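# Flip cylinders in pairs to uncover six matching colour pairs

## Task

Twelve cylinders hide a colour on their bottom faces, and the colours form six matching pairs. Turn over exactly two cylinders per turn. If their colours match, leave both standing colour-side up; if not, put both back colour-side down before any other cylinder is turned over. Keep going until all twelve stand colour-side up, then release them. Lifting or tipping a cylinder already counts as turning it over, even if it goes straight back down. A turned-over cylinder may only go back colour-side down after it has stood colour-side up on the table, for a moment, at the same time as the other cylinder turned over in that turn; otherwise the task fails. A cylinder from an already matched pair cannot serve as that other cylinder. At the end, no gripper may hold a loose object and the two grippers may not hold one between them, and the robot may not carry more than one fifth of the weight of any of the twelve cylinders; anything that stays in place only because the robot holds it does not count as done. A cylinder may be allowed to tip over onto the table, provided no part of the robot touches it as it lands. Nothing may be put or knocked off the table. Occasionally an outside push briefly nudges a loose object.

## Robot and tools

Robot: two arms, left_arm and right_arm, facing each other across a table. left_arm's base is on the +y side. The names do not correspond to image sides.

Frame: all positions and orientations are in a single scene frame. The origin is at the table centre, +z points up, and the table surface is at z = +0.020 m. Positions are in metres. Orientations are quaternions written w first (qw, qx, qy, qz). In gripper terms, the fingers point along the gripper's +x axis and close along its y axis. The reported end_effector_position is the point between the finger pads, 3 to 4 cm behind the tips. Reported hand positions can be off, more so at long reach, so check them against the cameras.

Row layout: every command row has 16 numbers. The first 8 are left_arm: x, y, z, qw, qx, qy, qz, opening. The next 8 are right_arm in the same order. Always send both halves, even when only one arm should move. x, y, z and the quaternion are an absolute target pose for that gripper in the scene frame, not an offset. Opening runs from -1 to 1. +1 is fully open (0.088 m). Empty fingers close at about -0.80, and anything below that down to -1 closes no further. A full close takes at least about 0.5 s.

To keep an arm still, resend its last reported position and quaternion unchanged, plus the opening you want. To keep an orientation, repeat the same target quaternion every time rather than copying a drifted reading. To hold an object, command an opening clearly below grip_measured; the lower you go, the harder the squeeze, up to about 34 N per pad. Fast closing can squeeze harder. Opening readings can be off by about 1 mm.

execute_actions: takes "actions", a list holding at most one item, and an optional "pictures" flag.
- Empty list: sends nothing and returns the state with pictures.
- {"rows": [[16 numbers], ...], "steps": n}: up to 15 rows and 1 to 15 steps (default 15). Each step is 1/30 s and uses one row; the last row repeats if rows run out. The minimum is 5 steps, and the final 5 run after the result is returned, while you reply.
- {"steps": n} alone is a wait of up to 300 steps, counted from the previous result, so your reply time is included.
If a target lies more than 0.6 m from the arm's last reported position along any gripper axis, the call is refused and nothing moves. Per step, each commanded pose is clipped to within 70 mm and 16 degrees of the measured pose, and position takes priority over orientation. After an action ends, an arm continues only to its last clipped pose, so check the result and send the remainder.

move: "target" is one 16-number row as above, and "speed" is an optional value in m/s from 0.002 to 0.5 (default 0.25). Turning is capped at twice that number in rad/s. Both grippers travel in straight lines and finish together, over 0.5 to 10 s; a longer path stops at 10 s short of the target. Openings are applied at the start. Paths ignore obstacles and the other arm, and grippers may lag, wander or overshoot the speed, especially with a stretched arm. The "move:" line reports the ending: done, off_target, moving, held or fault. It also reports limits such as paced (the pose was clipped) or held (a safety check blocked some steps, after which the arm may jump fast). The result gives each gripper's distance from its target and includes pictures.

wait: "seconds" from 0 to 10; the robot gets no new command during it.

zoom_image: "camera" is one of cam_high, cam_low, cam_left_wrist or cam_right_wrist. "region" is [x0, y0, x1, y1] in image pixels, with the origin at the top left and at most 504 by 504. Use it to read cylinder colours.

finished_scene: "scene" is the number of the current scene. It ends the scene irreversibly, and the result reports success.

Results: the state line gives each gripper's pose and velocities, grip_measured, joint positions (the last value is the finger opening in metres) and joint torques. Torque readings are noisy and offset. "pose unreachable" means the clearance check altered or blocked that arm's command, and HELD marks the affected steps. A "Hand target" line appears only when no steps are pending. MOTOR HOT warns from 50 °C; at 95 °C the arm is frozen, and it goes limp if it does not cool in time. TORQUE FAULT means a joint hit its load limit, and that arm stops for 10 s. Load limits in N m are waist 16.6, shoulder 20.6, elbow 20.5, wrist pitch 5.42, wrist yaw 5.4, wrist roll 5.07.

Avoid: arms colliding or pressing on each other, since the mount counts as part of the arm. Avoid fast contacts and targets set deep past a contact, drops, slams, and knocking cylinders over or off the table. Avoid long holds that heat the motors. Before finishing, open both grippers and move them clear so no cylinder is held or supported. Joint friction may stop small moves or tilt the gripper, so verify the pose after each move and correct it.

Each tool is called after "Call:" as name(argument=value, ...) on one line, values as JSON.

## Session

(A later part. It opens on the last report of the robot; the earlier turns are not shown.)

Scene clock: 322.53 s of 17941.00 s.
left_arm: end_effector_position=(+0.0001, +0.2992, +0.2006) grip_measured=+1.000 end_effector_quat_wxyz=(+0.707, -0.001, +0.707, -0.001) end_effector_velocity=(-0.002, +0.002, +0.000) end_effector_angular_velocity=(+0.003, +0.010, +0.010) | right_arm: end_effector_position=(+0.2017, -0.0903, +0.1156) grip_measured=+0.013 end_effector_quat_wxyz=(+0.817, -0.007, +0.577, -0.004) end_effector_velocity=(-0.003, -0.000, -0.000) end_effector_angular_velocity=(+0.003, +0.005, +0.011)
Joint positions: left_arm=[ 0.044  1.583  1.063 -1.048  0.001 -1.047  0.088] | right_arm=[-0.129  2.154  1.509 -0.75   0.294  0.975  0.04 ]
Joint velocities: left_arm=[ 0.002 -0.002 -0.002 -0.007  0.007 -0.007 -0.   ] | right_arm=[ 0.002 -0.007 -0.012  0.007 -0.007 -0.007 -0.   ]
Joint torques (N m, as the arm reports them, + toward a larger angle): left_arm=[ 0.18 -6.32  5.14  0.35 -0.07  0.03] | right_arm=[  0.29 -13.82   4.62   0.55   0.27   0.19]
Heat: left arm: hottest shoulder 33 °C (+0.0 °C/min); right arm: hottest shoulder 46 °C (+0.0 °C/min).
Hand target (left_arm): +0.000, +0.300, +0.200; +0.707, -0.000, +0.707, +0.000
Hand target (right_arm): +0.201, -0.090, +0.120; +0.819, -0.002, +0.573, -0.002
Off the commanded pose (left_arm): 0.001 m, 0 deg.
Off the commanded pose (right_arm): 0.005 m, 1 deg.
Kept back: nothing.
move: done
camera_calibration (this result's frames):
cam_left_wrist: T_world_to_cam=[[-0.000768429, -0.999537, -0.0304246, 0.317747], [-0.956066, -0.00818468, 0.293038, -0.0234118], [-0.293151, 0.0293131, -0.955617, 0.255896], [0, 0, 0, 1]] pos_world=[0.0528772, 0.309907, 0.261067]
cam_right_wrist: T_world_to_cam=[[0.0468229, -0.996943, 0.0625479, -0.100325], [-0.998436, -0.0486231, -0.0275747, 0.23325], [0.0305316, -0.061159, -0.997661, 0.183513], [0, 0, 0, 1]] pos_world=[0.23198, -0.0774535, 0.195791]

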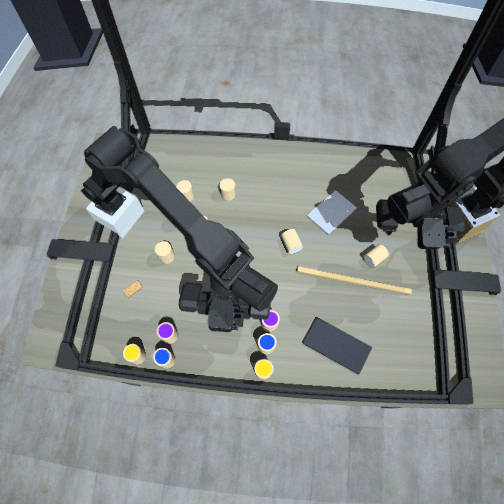

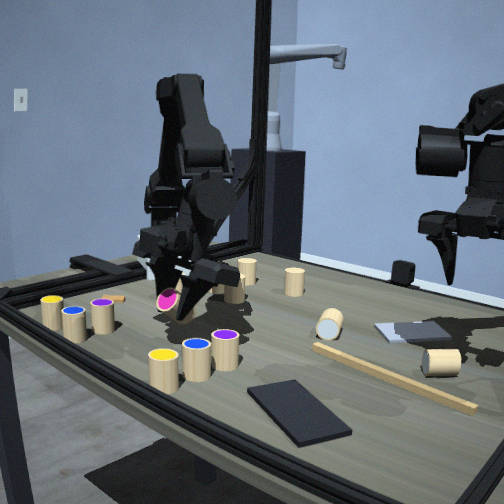

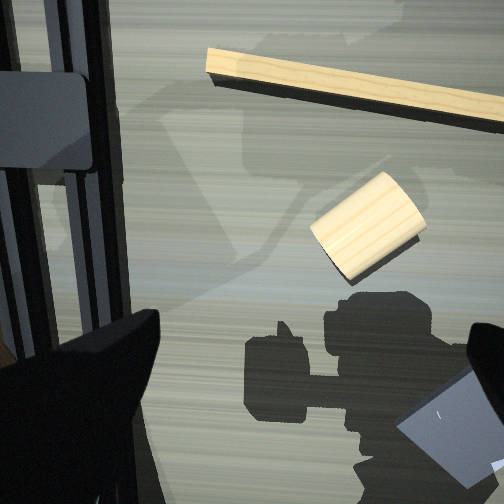

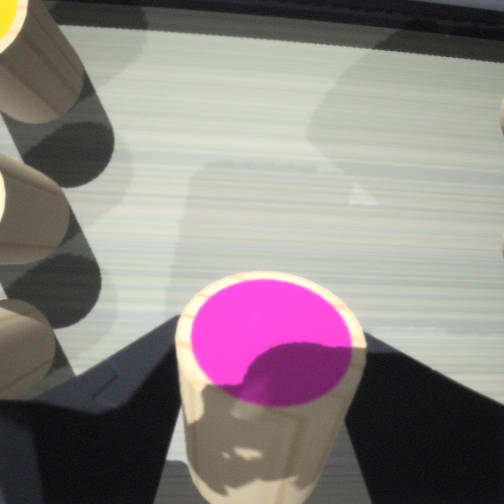

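Call:
move(target=[0,0.3,0.2,0.707,0,0.707,0,1,0.29,-0.115,0.095,0.985,0,0.174,0,-0.3])

Call:
move(target=[0,0.3,0.2,0.707,0,0.707,0,1,0.29,-0.115,0.055,0.985,0,0.174,0,-0.3], speed=0.08)

Call:
move(target=[0,0.3,0.2,0.707,0,0.707,0,1,0.29,-0.115,0.055,0.985,0,0.174,0,0.6])

Call:
move(target=[0,0.3,0.2,0.707,0,0.707,0,1,0.24,-0.115,0.15,0.9,0,0.436,0,0.6])

Call:
move(target=[0,0.3,0.2,0.707,0,0.707,0,1,-0.036,-0.19,0.14,0.423,0,0.906,0,0.45], speed=0.35)

Call:
move(target=[0,0.3,0.2,0.707,0,0.707,0,1,-0.036,-0.19,0.085,0.423,0,0.906,0,0.45], speed=0.1)

Scene clock: 325.40 s of 17941.00 s.
left_arm: end_effector_position=(+0.0002, +0.2993, +0.2006) grip_measured=+1.000 end_effector_quat_wxyz=(+0.707, -0.001, +0.707, -0.001) end_effector_velocity=(+0.001, +0.003, +0.000) end_effector_angular_velocity=(+0.017, -0.015, +0.005) | right_arm: end_effector_position=(+0.2903, -0.1109, +0.1025) grip_measured=+0.013 end_effector_quat_wxyz=(+0.985, +0.008, +0.171, +0.000) end_effector_velocity=(+0.002, -0.004, -0.000) end_effector_angular_velocity=(-0.035, -0.005, -0.001)
Joint positions: left_arm=[ 0.044  1.583  1.063 -1.048  0.001 -1.047  0.088] | right_arm=[-0.155  2.291  1.054  0.668  0.894  0.48   0.04 ]
Joint velocities: left_arm=[-0.002 -0.002 -0.002 -0.007 -0.022 -0.007 -0.   ] | right_arm=[-0.007  0.002 -0.002  0.007  0.007 -0.037 -0.   ]
Joint torques (N m, as the arm reports them, + toward a larger angle): left_arm=[ 0.28 -6.37  4.97  0.36 -0.09  0.02] | right_arm=[-0.32 -9.69  3.36  1.32  0.36 -0.21]
Heat: left arm: hottest shoulder 33 °C (+0.0 °C/min); right arm: hottest shoulder 46 °C (+0.0 °C/min).
Hand target (left_arm): +0.000, +0.300, +0.200; +0.707, -0.000, +0.707, +0.000
Hand target (right_arm): +0.289, -0.115, +0.095; +0.985, -0.002, +0.175, -0.003
Off the commanded pose (left_arm): 0.001 m, 0 deg.
Off the commanded pose (right_arm): 0.009 m, 1 deg.
Kept back: nothing.
move: off_target (right_arm)
camera_calibration (this result's frames):
cam_left_wrist: T_world_to_cam=[[-0.00038713, -0.999537, -0.0304246, 0.317798], [-0.956063, -0.0085494, 0.293038, -0.023218], [-0.293162, 0.0292013, -0.955617, 0.255954], [0, 0, 0, 1]] pos_world=[0.0529611, 0.309978, 0.261067]
cam_right_wrist: T_world_to_cam=[[-0.0111921, -0.998755, 0.0486071, -0.106169], [-0.609651, -0.0317147, -0.792035, 0.287735], [0.792591, -0.0384979, -0.608537, -0.0920838], [0, 0, 0, 1]] pos_world=[0.247214, -0.100457, 0.17702]

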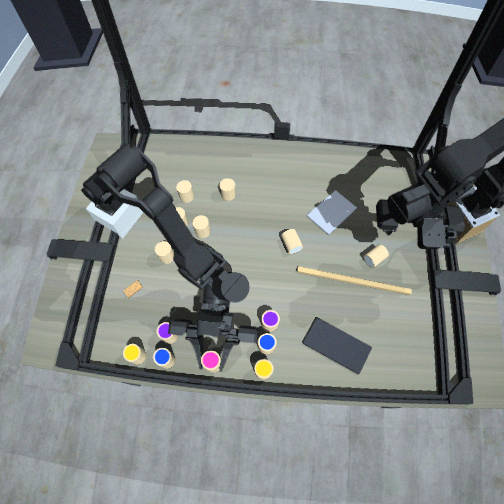

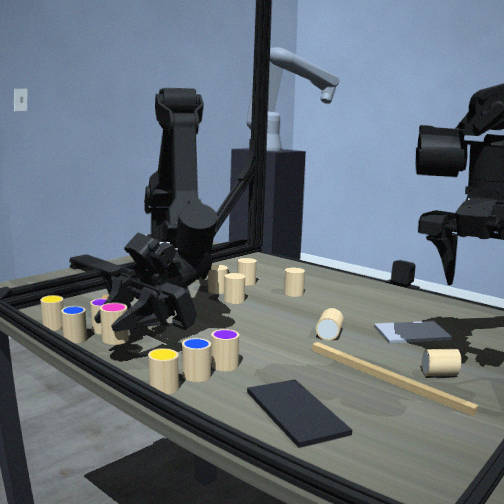

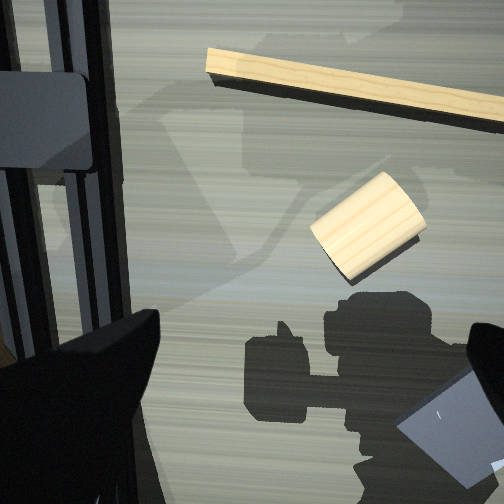

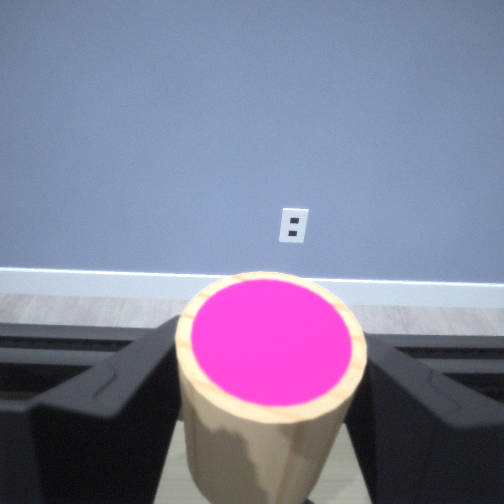

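Scene clock: 326.27 s of 17941.00 s.
left_arm: end_effector_position=(+0.0002, +0.2993, +0.2006) grip_measured=+1.000 end_effector_quat_wxyz=(+0.707, -0.001, +0.707, -0.001) end_effector_velocity=(-0.001, +0.005, +0.001) end_effector_angular_velocity=(+0.018, +0.002, +0.010) | right_arm: end_effector_position=(+0.2897, -0.1140, +0.0653) grip_measured=+0.013 end_effector_quat_wxyz=(+0.986, +0.008, +0.168, -0.001) end_effector_velocity=(+0.000, +0.004, -0.001) end_effector_angular_velocity=(-0.004, -0.006, +0.016)
Joint positions: left_arm=[ 0.044  1.583  1.063 -1.048  0.001 -1.047  0.088] | right_arm=[-0.158  2.417  1.058  0.8    0.896  0.472  0.04 ]
Joint velocities: left_arm=[ 0.002 -0.007 -0.002 -0.022 -0.007 -0.007 -0.   ] | right_arm=[ 0.002  0.012  0.007  0.022 -0.007 -0.022 -0.   ]
Joint torques (N m, as the arm reports them, + toward a larger angle): left_arm=[-0.07 -6.37  4.97  0.35 -0.07  0.03] | right_arm=[-0.29 -8.6   4.47  1.09  0.06 -0.15]
Heat: left arm: hottest shoulder 33 °C (+0.0 °C/min); right arm: hottest shoulder 46 °C (+0.0 °C/min).
Hand target (left_arm): +0.000, +0.300, +0.200; +0.707, -0.000, +0.707, +0.000
Hand target (right_arm): +0.290, -0.116, +0.055; +0.985, -0.000, +0.174, -0.000
Off the commanded pose (left_arm): 0.001 m, 0 deg.
Off the commanded pose (right_arm): 0.010 m, 1 deg.
Kept back: nothing.
move: off_target (right_arm)
camera_calibration (this result's frames):
cam_left_wrist: T_world_to_cam=[[-0.00038713, -0.999537, -0.0304246, 0.317798], [-0.956063, -0.0085494, 0.293038, -0.023218], [-0.293162, 0.0292013, -0.955617, 0.255954], [0, 0, 0, 1]] pos_world=[0.0529611, 0.309978, 0.261067]
cam_right_wrist: T_world_to_cam=[[-0.0127149, -0.99873, 0.0487426, -0.107039], [-0.604774, -0.0311387, -0.795788, 0.256682], [0.796296, -0.0395966, -0.60361, -0.115912], [0, 0, 0, 1]] pos_world=[0.246174, -0.1035, 0.139516]

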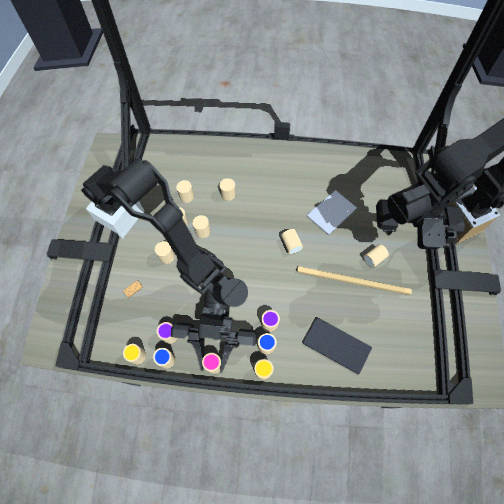

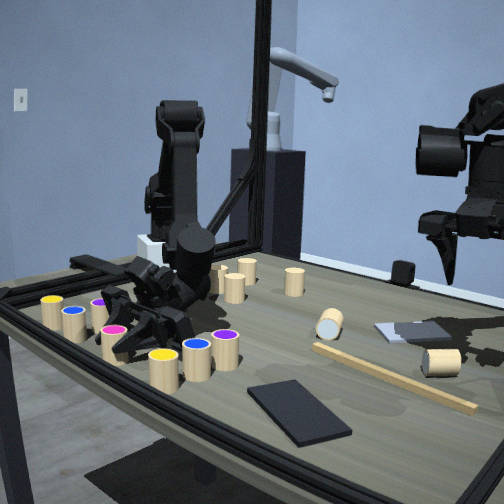

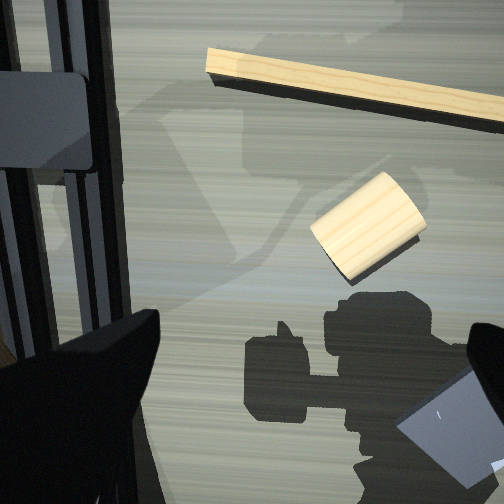

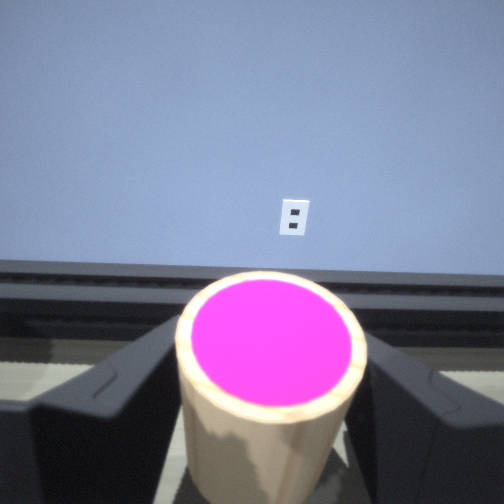

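Scene clock: 327.00 s of 17941.00 s.
left_arm: end_effector_position=(+0.0002, +0.2993, +0.2006) grip_measured=+1.000 end_effector_quat_wxyz=(+0.707, -0.001, +0.707, -0.001) end_effector_velocity=(-0.002, +0.002, +0.000) end_effector_angular_velocity=(+0.003, +0.010, -0.005) | right_arm: end_effector_position=(+0.2888, -0.1147, +0.0600) grip_measured=+0.598 end_effector_quat_wxyz=(+0.985, +0.004, +0.172, +0.000) end_effector_velocity=(+0.000, +0.003, +0.002) end_effector_angular_velocity=(-0.008, -0.004, +0.016)
Joint positions: left_arm=[ 0.044  1.583  1.063 -1.048  0.001 -1.047  0.088] | right_arm=[-0.158  2.429  1.059  0.8    0.892  0.472  0.068]
Joint velocities: left_arm=[ 0.002 -0.002 -0.002 -0.007  0.007  0.007 -0.   ] | right_arm=[ 0.002 -0.002  0.002  0.007 -0.007 -0.022  0.001]
Joint torques (N m, as the arm reports them, + toward a larger angle): left_arm=[-0.02 -6.23  5.14  0.36 -0.06  0.01] | right_arm=[-0.34 -9.63  4.73  1.23  0.16 -0.17]
Heat: left arm: hottest shoulder 33 °C (+0.0 °C/min); right arm: hottest shoulder 46 °C (+0.0 °C/min).
Hand target (left_arm): +0.000, +0.300, +0.200; +0.707, -0.000, +0.707, +0.000
Hand target (right_arm): +0.290, -0.115, +0.055; +0.985, +0.000, +0.174, +0.000
Off the commanded pose (left_arm): 0.001 m, 0 deg.
Off the commanded pose (right_arm): 0.005 m, 1 deg.
Kept back: nothing.
move: done
camera_calibration (this result's frames):
cam_left_wrist: T_world_to_cam=[[-0.00038713, -0.999537, -0.0304246, 0.317798], [-0.956063, -0.0085494, 0.293038, -0.023218], [-0.293162, 0.0292013, -0.955617, 0.255954], [0, 0, 0, 1]] pos_world=[0.0529611, 0.309978, 0.261067]
cam_right_wrist: T_world_to_cam=[[-0.00909312, -0.99836, 0.0565252, -0.108898], [-0.610744, -0.039214, -0.790856, 0.252461], [0.791776, -0.0417138, -0.609386, -0.117014], [0, 0, 0, 1]] pos_world=[0.245847, -0.103701, 0.134509]

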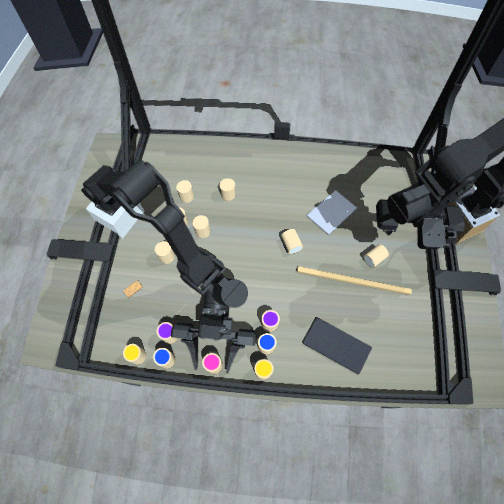

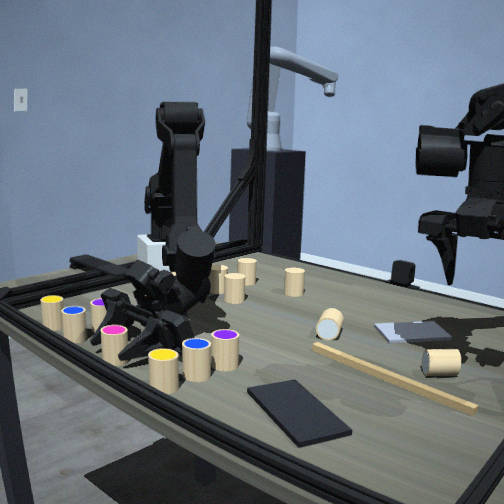

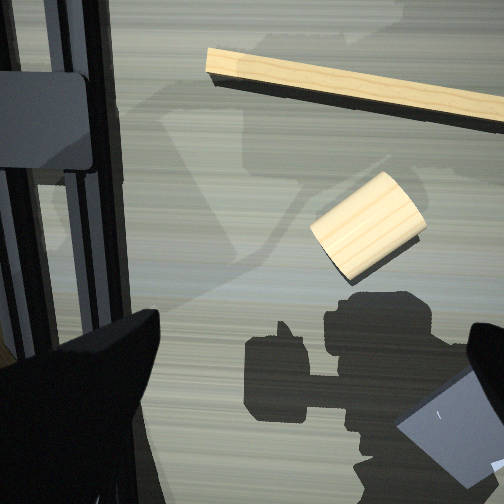

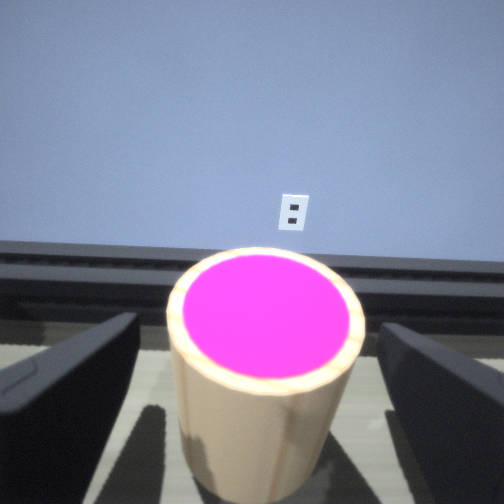

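Scene clock: 328.67 s of 17941.00 s.
left_arm: end_effector_position=(+0.0002, +0.2993, +0.2006) grip_measured=+1.000 end_effector_quat_wxyz=(+0.707, -0.001, +0.707, -0.001) end_effector_velocity=(+0.001, -0.001, +0.000) end_effector_angular_velocity=(-0.003, -0.010, +0.005) | right_arm: end_effector_position=(+0.2387, -0.1159, +0.1439) grip_measured=+0.600 end_effector_quat_wxyz=(+0.899, -0.008, +0.437, +0.002) end_effector_velocity=(-0.003, -0.001, +0.001) end_effector_angular_velocity=(-0.019, +0.018, +0.011)
Joint positions: left_arm=[ 0.044  1.583  1.063 -1.048  0.001 -1.047  0.088] | right_arm=[-0.155  2.013  1.29  -0.439  0.541  0.85   0.068]
Joint velocities: left_arm=[-0.002 -0.002 -0.002  0.007 -0.007 -0.007 -0.   ] | right_arm=[ 0.002 -0.002  0.012 -0.037 -0.007 -0.007  0.   ]
Joint torques (N m, as the arm reports them, + toward a larger angle): left_arm=[ 0.02 -6.28  5.08  0.29 -0.05  0.01] | right_arm=[ -0.33 -12.02   7.23   0.43   0.2    0.19]
Heat: left arm: hottest shoulder 33 °C (+0.0 °C/min); right arm: hottest shoulder 46 °C (+0.0 °C/min).
Hand target (left_arm): +0.000, +0.300, +0.200; +0.707, -0.000, +0.707, +0.000
Hand target (right_arm): +0.241, -0.114, +0.150; +0.900, +0.000, +0.436, +0.003
Off the commanded pose (left_arm): 0.001 m, 0 deg.
Off the commanded pose (right_arm): 0.006 m, 1 deg.
Kept back: nothing.
move: done
camera_calibration (this result's frames):
cam_left_wrist: T_world_to_cam=[[-0.00038713, -0.999537, -0.0304246, 0.317798], [-0.956063, -0.0085494, 0.293038, -0.023218], [-0.293162, 0.0292013, -0.955617, 0.255954], [0, 0, 0, 1]] pos_world=[0.0529611, 0.309978, 0.261067]
cam_right_wrist: T_world_to_cam=[[0.0380882, -0.996616, 0.0728439, -0.128708], [-0.936771, -0.0609873, -0.344587, 0.299243], [0.347863, -0.0551134, -0.935924, 0.125137], [0, 0, 0, 1]] pos_world=[0.241694, -0.103125, 0.22961]

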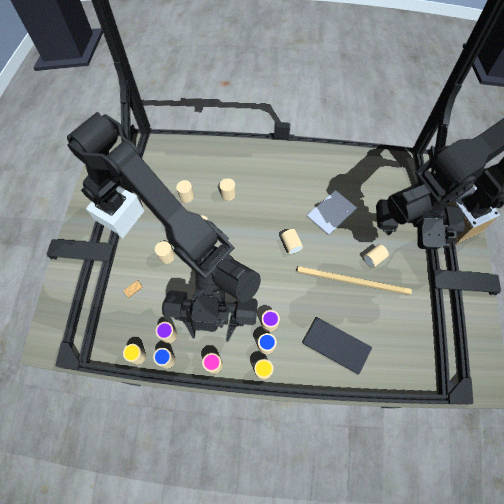

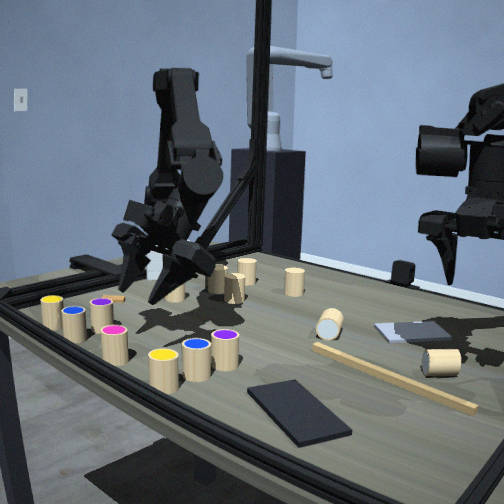

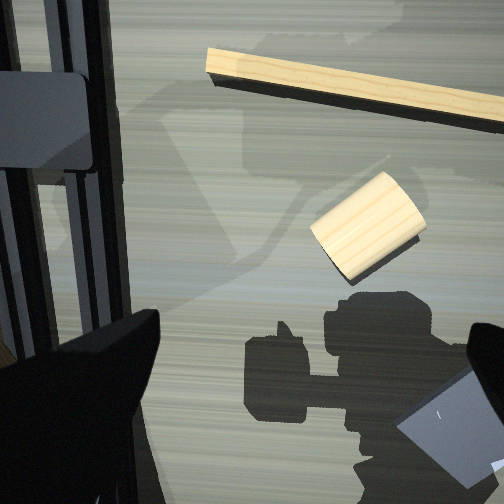

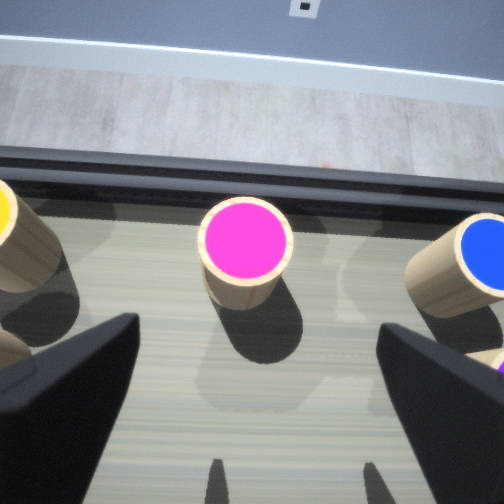

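Scene clock: 331.17 s of 17941.00 s.
left_arm: end_effector_position=(+0.0002, +0.2993, +0.2006) grip_measured=+1.000 end_effector_quat_wxyz=(+0.707, -0.001, +0.707, -0.001) end_effector_velocity=(-0.001, +0.002, +0.001) end_effector_angular_velocity=(+0.006, -0.005, +0.005) | right_arm: end_effector_position=(-0.0335, -0.1885, +0.1406) grip_measured=+0.450 end_effector_quat_wxyz=(+0.426, +0.003, +0.905, +0.002) end_effector_velocity=(-0.004, -0.001, +0.002) end_effector_angular_velocity=(+0.013, +0.024, +0.012)
Joint positions: left_arm=[ 0.044  1.583  1.063 -1.048  0.001 -1.047  0.088] | right_arm=[-0.055  1.837  1.018 -1.116 -0.602  0.967  0.061]
Joint velocities: left_arm=[-0.002 -0.007 -0.002 -0.007 -0.007 -0.007 -0.   ] | right_arm=[ 0.002 -0.002 -0.007 -0.007 -0.022 -0.022  0.   ]
Joint torques (N m, as the arm reports them, + toward a larger angle): left_arm=[-0.01 -6.5   5.26  0.31 -0.07  0.06] | right_arm=[ 0.22 -8.81  3.2  -0.58 -0.42 -0.23]
Heat: left arm: hottest shoulder 33 °C (+0.0 °C/min); right arm: hottest shoulder 46 °C (+0.0 °C/min).
Hand target (left_arm): +0.000, +0.300, +0.200; +0.707, -0.000, +0.707, +0.000
Hand target (right_arm): -0.036, -0.191, +0.141; +0.423, +0.001, +0.906, +0.005
Off the commanded pose (left_arm): 0.001 m, 0 deg.
Off the commanded pose (right_arm): 0.003 m, 1 deg.
Kept back: nothing.
move: done
camera_calibration (this result's frames):
cam_left_wrist: T_world_to_cam=[[-0.00038713, -0.999537, -0.0304246, 0.317798], [-0.956063, -0.0085494, 0.293038, -0.023218], [-0.293162, 0.0292013, -0.955617, 0.255954], [0, 0, 0, 1]] pos_world=[0.0529611, 0.309978, 0.261067]
cam_right_wrist: T_world_to_cam=[[0.0598608, -0.997982, -0.0211893, -0.176834], [-0.536703, -0.050076, 0.842284, -0.112736], [-0.841645, -0.0390474, -0.538618, 0.120119], [0, 0, 0, 1]] pos_world=[0.0511775, -0.177432, 0.155907]

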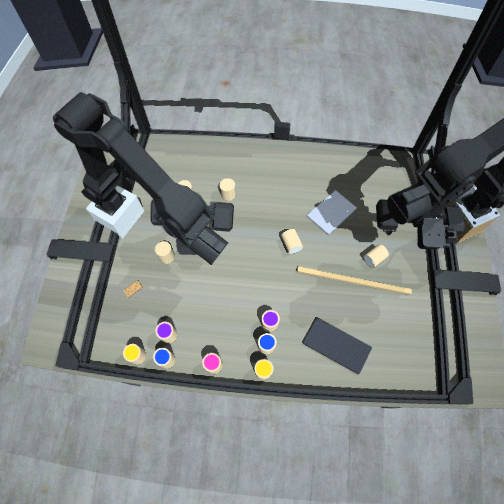

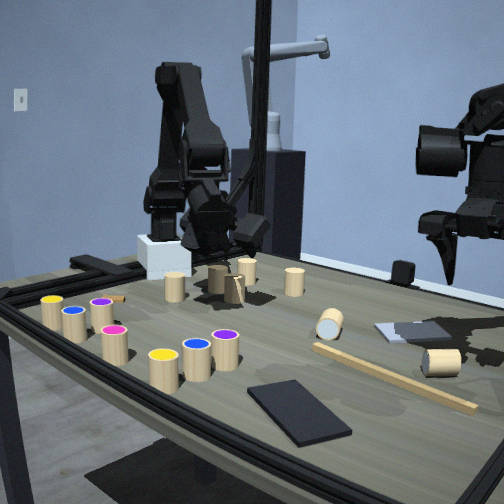

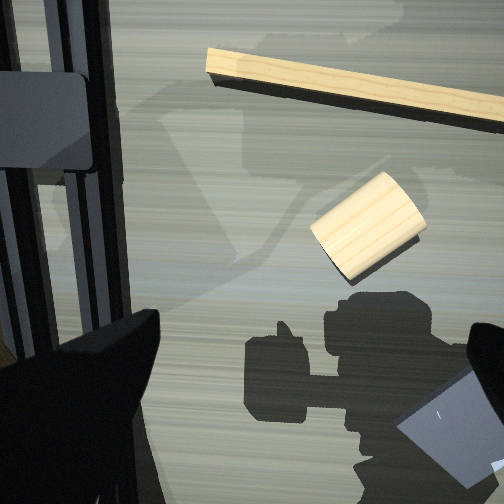

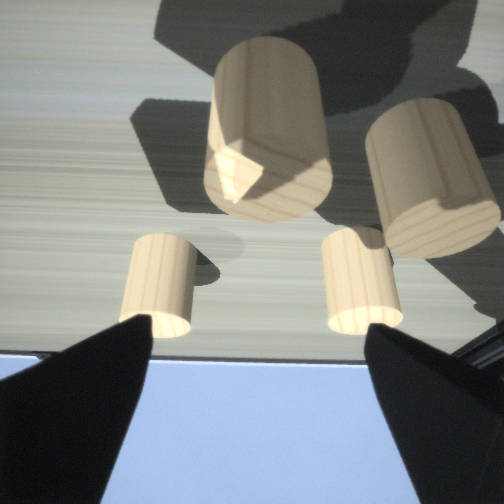

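Scene clock: 332.17 s of 17941.00 s.
left_arm: end_effector_position=(+0.0002, +0.2993, +0.2006) grip_measured=+1.000 end_effector_quat_wxyz=(+0.707, -0.001, +0.707, -0.001) end_effector_velocity=(-0.002, +0.005, +0.001) end_effector_angular_velocity=(+0.018, +0.002, +0.005) | right_arm: end_effector_position=(-0.0337, -0.1879, +0.0889) grip_measured=+0.450 end_effector_quat_wxyz=(+0.427, +0.004, +0.904, +0.006) end_effector_velocity=(-0.001, -0.002, -0.003) end_effector_angular_velocity=(+0.004, -0.003, +0.022)
Joint positions: left_arm=[ 0.044  1.583  1.063 -1.048  0.001 -1.047  0.088] | right_arm=[-0.052  1.965  0.941 -0.904 -0.602  0.967  0.061]
Joint velocities: left_arm=[-0.002 -0.007 -0.002 -0.022 -0.007 -0.007 -0.   ] | right_arm=[ 0.002  0.007 -0.007  0.007  0.007 -0.022 -0.   ]
Joint torques (N m, as the arm reports them, + toward a larger angle): left_arm=[ 0.19 -6.26  5.05  0.39 -0.1   0.02] | right_arm=[ 0.24 -6.69  2.55 -0.27 -0.41  0.  ]
Heat: left arm: hottest shoulder 33 °C (+0.0 °C/min); right arm: hottest shoulder 46 °C (+0.0 °C/min).
Hand target (left_arm): +0.000, +0.300, +0.200; +0.707, -0.000, +0.707, +0.000
Hand target (right_arm): -0.036, -0.191, +0.085; +0.423, +0.000, +0.906, -0.000
Off the commanded pose (left_arm): 0.001 m, 0 deg.
Off the commanded pose (right_arm): 0.005 m, 1 deg.
Kept back: nothing.
move: done
camera_calibration (this result's frames):
cam_left_wrist: T_world_to_cam=[[-0.00038713, -0.999537, -0.0304246, 0.317798], [-0.956063, -0.0085494, 0.293038, -0.023218], [-0.293162, 0.0292013, -0.955617, 0.255954], [0, 0, 0, 1]] pos_world=[0.0529611, 0.309978, 0.261067]
cam_right_wrist: T_world_to_cam=[[0.0622226, -0.997696, -0.0270385, -0.176609], [-0.539299, -0.0564049, 0.840223, -0.0703404], [-0.839813, -0.0376991, -0.541566, 0.0926315], [0, 0, 0, 1]] pos_world=[0.0508477, -0.176677, 0.104492]

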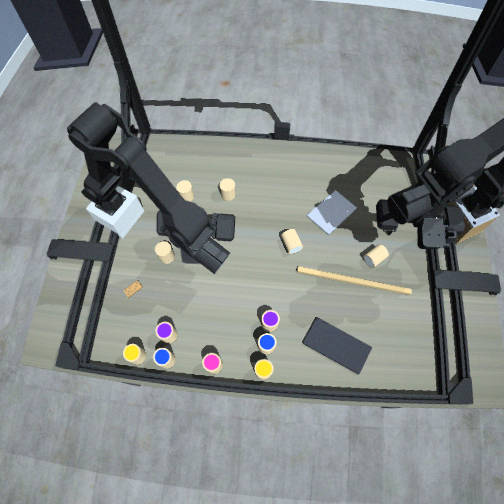

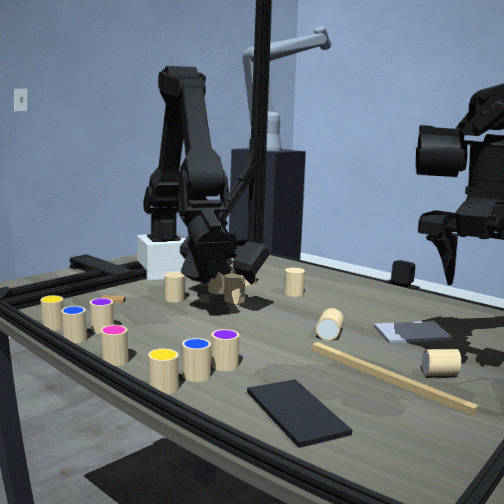

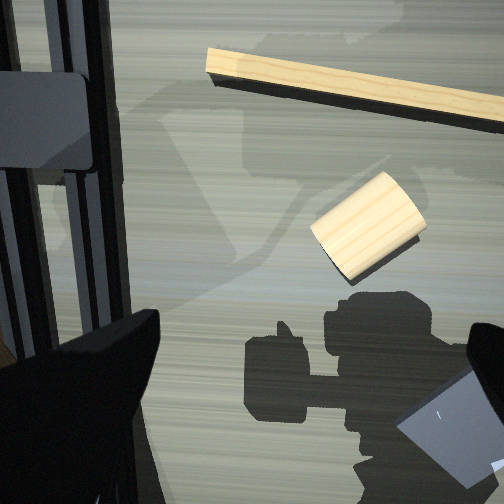

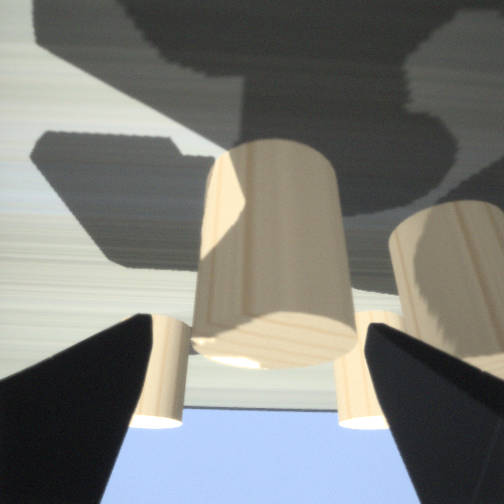

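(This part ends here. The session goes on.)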